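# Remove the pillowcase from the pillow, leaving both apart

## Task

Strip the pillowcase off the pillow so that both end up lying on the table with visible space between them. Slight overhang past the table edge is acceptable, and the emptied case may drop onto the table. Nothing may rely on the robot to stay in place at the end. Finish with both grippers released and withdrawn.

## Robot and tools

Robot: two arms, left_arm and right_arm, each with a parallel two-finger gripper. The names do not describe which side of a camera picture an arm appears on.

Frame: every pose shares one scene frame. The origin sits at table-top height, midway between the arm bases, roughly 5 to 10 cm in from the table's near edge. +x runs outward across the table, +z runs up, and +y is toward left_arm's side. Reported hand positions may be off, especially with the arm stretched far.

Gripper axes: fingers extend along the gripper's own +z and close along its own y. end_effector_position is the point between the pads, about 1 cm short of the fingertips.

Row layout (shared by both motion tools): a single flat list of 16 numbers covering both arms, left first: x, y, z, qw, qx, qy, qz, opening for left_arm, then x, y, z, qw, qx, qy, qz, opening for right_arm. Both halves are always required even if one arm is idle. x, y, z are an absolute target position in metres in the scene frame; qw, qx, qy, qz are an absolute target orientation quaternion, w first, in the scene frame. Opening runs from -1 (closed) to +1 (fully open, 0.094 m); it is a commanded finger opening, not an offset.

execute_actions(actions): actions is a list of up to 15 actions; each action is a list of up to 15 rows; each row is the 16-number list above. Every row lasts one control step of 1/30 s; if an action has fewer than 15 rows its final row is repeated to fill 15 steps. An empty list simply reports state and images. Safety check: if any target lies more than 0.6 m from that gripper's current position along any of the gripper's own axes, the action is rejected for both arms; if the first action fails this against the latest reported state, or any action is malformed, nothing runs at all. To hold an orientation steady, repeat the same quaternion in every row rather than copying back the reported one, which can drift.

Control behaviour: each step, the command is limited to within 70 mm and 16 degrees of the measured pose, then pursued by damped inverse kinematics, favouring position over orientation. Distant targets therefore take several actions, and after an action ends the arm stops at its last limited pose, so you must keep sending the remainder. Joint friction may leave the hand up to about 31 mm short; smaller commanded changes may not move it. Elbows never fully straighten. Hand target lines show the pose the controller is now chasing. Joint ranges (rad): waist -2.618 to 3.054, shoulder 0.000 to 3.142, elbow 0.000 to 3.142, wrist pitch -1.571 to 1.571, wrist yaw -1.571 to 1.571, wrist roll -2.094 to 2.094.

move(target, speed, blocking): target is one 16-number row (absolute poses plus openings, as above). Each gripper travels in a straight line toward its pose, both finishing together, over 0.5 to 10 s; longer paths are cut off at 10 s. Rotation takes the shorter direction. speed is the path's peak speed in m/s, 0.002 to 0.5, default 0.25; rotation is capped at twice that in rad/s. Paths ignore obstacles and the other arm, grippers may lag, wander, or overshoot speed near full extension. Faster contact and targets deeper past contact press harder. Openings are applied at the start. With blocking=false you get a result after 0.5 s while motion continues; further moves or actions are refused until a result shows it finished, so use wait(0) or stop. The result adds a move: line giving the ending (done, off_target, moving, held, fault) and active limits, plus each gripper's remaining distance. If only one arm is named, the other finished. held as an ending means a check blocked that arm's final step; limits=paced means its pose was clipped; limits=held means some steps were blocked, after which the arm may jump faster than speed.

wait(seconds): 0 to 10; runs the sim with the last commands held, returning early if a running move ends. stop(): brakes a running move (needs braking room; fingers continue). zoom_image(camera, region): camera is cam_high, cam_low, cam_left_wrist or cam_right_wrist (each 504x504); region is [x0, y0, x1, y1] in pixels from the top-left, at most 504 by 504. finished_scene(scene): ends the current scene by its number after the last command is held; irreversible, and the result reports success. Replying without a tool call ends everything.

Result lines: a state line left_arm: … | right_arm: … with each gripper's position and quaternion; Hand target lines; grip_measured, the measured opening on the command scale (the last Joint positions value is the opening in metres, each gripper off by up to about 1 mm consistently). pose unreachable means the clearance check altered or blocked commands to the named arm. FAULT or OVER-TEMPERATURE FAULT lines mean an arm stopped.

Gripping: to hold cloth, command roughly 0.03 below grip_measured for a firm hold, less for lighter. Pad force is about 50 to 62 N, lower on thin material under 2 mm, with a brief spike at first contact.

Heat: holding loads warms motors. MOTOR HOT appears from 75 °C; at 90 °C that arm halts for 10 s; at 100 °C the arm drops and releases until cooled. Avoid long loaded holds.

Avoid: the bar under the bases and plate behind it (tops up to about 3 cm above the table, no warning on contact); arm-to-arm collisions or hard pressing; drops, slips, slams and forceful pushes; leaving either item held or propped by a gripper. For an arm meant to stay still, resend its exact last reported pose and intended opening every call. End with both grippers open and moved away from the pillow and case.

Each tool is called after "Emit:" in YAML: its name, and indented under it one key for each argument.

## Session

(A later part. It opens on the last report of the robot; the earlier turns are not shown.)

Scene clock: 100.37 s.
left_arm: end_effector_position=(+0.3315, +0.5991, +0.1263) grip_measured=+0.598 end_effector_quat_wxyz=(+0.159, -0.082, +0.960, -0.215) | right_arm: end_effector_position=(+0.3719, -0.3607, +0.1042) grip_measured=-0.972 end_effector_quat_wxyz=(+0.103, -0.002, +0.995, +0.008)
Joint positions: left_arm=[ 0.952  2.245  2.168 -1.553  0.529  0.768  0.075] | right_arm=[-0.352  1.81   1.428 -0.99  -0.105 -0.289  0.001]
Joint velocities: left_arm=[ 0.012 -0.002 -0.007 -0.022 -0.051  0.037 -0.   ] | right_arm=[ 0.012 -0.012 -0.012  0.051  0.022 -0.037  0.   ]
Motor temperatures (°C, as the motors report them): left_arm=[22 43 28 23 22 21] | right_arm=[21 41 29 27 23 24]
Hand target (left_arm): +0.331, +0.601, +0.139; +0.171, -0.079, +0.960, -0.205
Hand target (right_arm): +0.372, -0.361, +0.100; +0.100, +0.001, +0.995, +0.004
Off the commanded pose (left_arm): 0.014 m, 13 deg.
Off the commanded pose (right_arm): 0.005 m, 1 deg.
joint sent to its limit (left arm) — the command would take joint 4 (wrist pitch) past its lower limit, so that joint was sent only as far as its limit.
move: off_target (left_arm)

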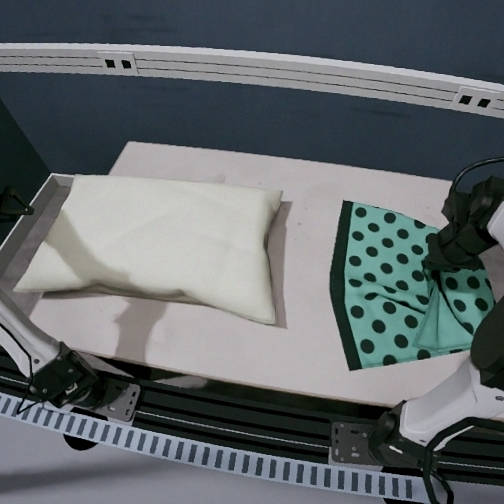

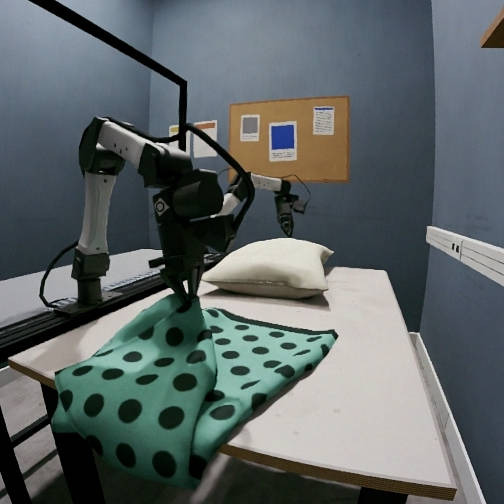

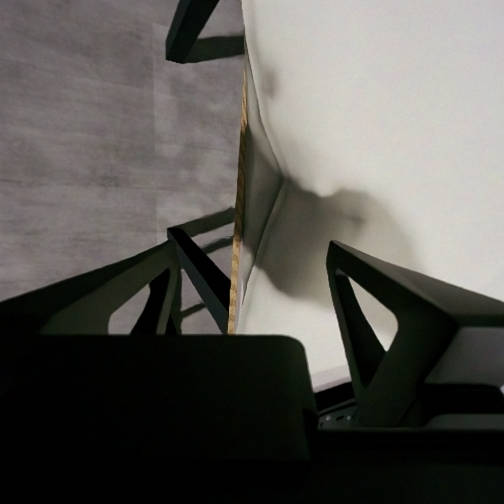

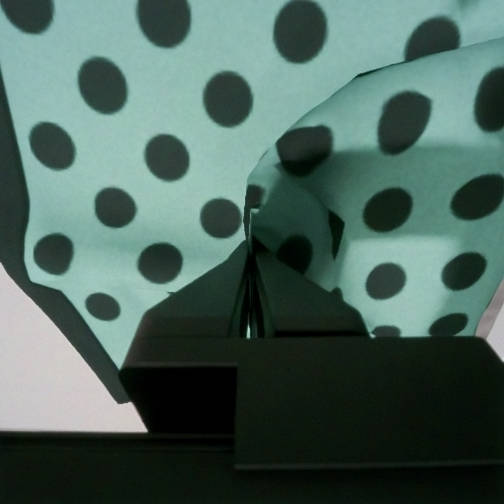

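Emit:
move:
  target: [0.33,0.60,0.14,0.159,-0.082,0.96,-0.215,0.6,0.37,-0.25,0.05,0.05,0.0,0.998,0,-1]
  speed: 0.12

Emit:
move:
  target: [0.33,0.60,0.14,0.159,-0.082,0.96,-0.215,0.6,0.37,-0.25,0.05,0.05,0.0,0.998,0,0.6]

Emit:
move:
  target: [0.30,0.52,0.26,0.165,-0.314,0.934,0.056,0.6,0.33,-0.33,0.24,0.17,0.1,0.98,0,0.6]
  speed: 0.2

Scene clock: 102.10 s.
left_arm: end_effector_position=(+0.3315, +0.5991, +0.1263) grip_measured=+0.598 end_effector_quat_wxyz=(+0.158, -0.083, +0.960, -0.215) | right_arm: end_effector_position=(+0.3729, -0.2491, +0.0563) grip_measured=-0.972 end_effector_quat_wxyz=(+0.055, -0.004, +0.998, +0.006)
Joint positions: left_arm=[ 0.952  2.245  2.168 -1.553  0.529  0.766  0.075] | right_arm=[-0.021  1.874  1.344 -0.916 -0.036  0.028  0.001]
Joint velocities: left_arm=[-0.012  0.012 -0.002 -0.051  0.066  0.037  0.001] | right_arm=[-0.022 -0.012  0.007  0.066 -0.007 -0.007 -0.001]
Motor temperatures (°C, as the motors report them): left_arm=[22 43 28 23 22 21] | right_arm=[21 41 29 27 23 24]
Hand target (left_arm): +0.330, +0.600, +0.139; +0.168, -0.085, +0.960, -0.206
Hand target (right_arm): +0.370, -0.250, +0.050; +0.049, +0.000, +0.999, +0.002
Off the commanded pose (left_arm): 0.014 m, 0 deg.
Off the commanded pose (right_arm): 0.007 m, 1 deg.
joint sent to its limit (left arm) — the command would take joint 4 (wrist pitch) past its lower limit, so that joint was sent only as far as its limit.
move: off_target (left_arm)

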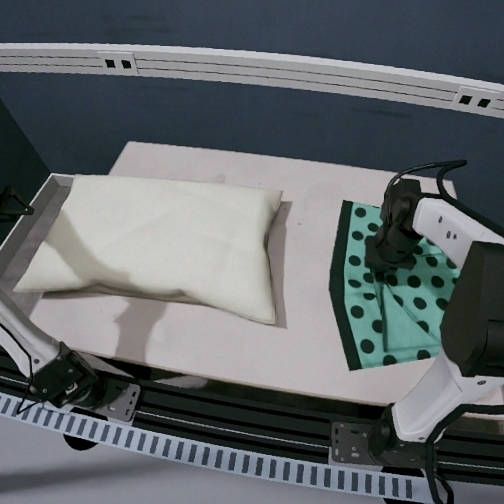

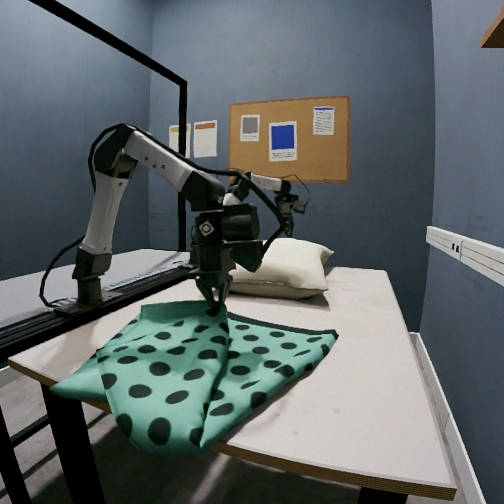

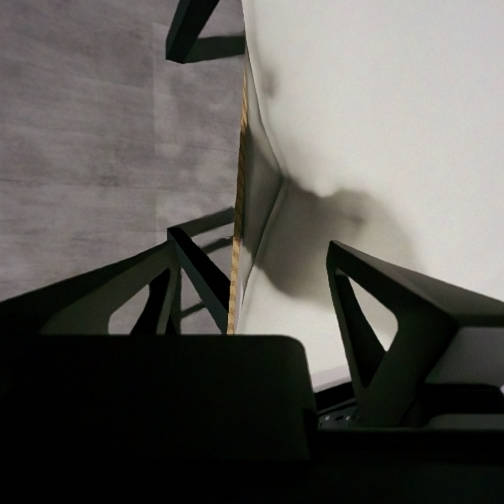

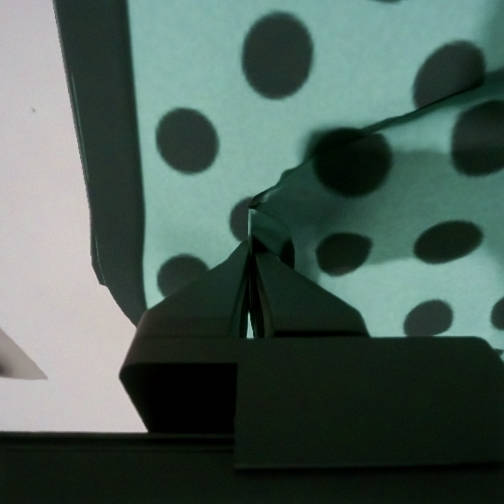

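Scene clock: 102.80 s.
left_arm: end_effector_position=(+0.3315, +0.5991, +0.1263) grip_measured=+0.598 end_effector_quat_wxyz=(+0.158, -0.083, +0.960, -0.215) | right_arm: end_effector_position=(+0.3736, -0.2494, +0.0564) grip_measured=+0.598 end_effector_quat_wxyz=(+0.056, -0.002, +0.998, +0.005)
Joint positions: left_arm=[ 0.952  2.245  2.168 -1.553  0.529  0.766  0.075] | right_arm=[-0.021  1.874  1.344 -0.913 -0.034  0.031  0.075]
Joint velocities: left_arm=[ 0.007 -0.002  0.002 -0.066  0.022 -0.037 -0.001] | right_arm=[-0.002 -0.007 -0.007 -0.007  0.066  0.007  0.001]
Motor temperatures (°C, as the motors report them): left_arm=[22 43 28 23 22 21] | right_arm=[21 40 29 27 23 24]
Hand target (left_arm): +0.330, +0.600, +0.139; +0.168, -0.085, +0.960, -0.206
Hand target (right_arm): +0.370, -0.250, +0.050; +0.050, -0.000, +0.999, +0.000
Off the commanded pose (left_arm): 0.014 m, 0 deg.
Off the commanded pose (right_arm): 0.007 m, 1 deg.
joint sent to its limit (left arm) — the command would take joint 4 (wrist pitch) past its lower limit, so that joint was sent only as far as its limit.
move: off_target (left_arm)

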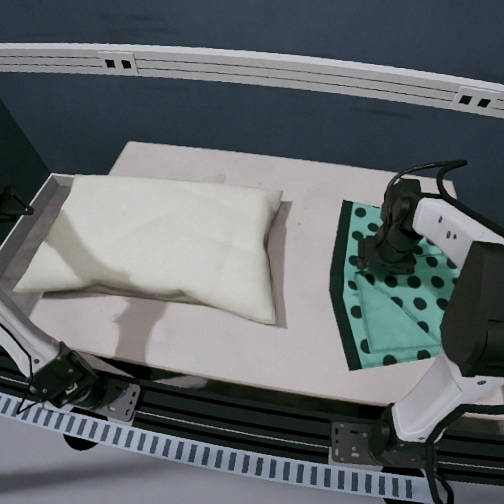

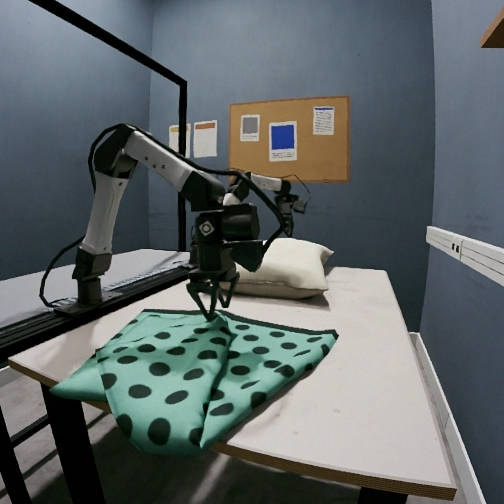

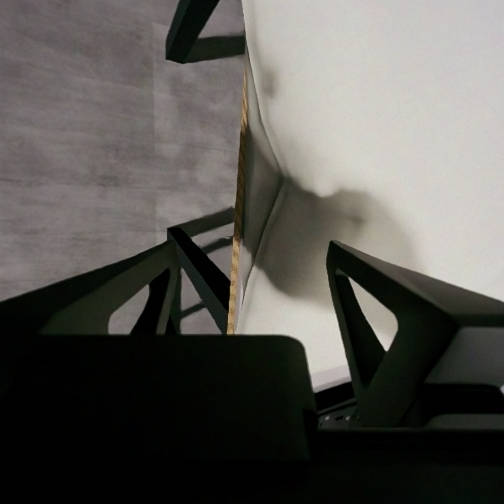

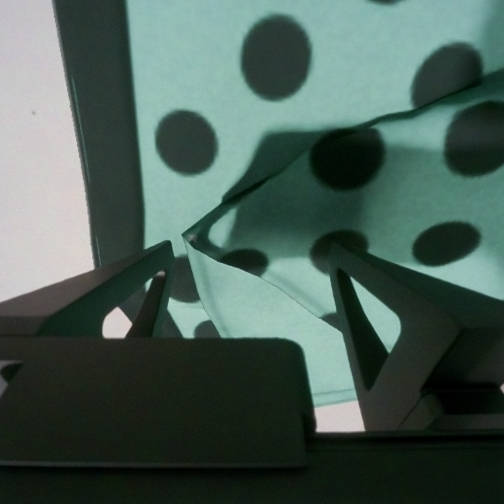

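Scene clock: 105.23 s.
left_arm: end_effector_position=(+0.3022, +0.5230, +0.2454) grip_measured=+0.598 end_effector_quat_wxyz=(+0.150, -0.312, +0.937, +0.050) | right_arm: end_effector_position=(+0.3299, -0.3273, +0.2312) grip_measured=+0.598 end_effector_quat_wxyz=(+0.162, +0.098, +0.982, -0.003)
Joint positions: left_arm=[ 0.615  1.637  1.831 -1.4   -0.04  -0.062  0.075] | right_arm=[-0.283  1.539  1.606 -1.307 -0.064 -0.016  0.075]
Joint velocities: left_arm=[-0.002 -0.017 -0.007 -0.007  0.007 -0.037  0.001] | right_arm=[-0.007  0.012 -0.007  0.095  0.022  0.022  0.   ]
Motor temperatures (°C, as the motors report them): left_arm=[22 43 28 23 22 21] | right_arm=[21 40 30 26 23 24]
Hand target (left_arm): +0.302, +0.521, +0.260; +0.168, -0.313, +0.933, +0.058
Hand target (right_arm): +0.328, -0.330, +0.240; +0.171, +0.099, +0.980, -0.002
Off the commanded pose (left_arm): 0.015 m, 2 deg.
Off the commanded pose (right_arm): 0.009 m, 1 deg.
move: off_target (left_arm)

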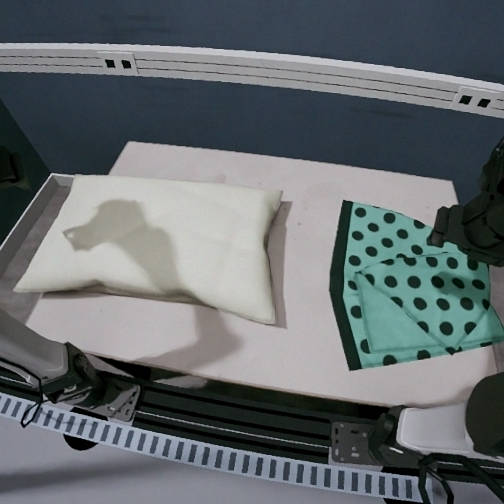

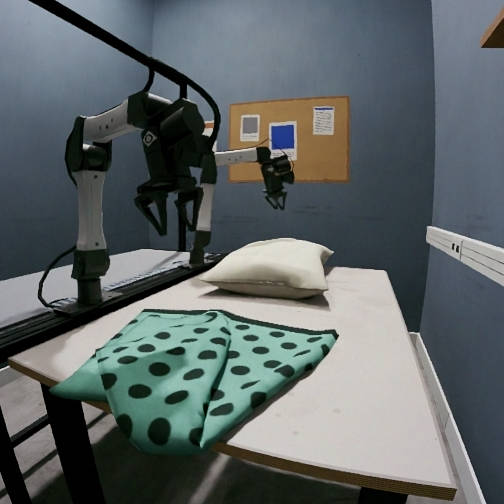

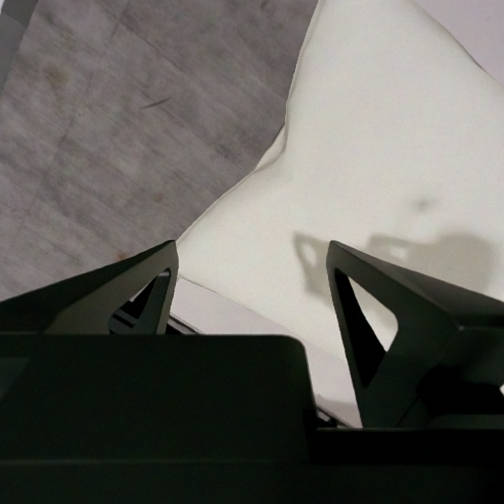

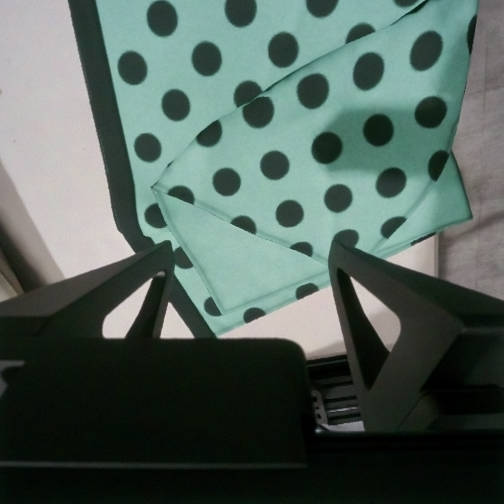

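Emit:
finished_scene:
  scene: 1

The scene is finished: the task was done.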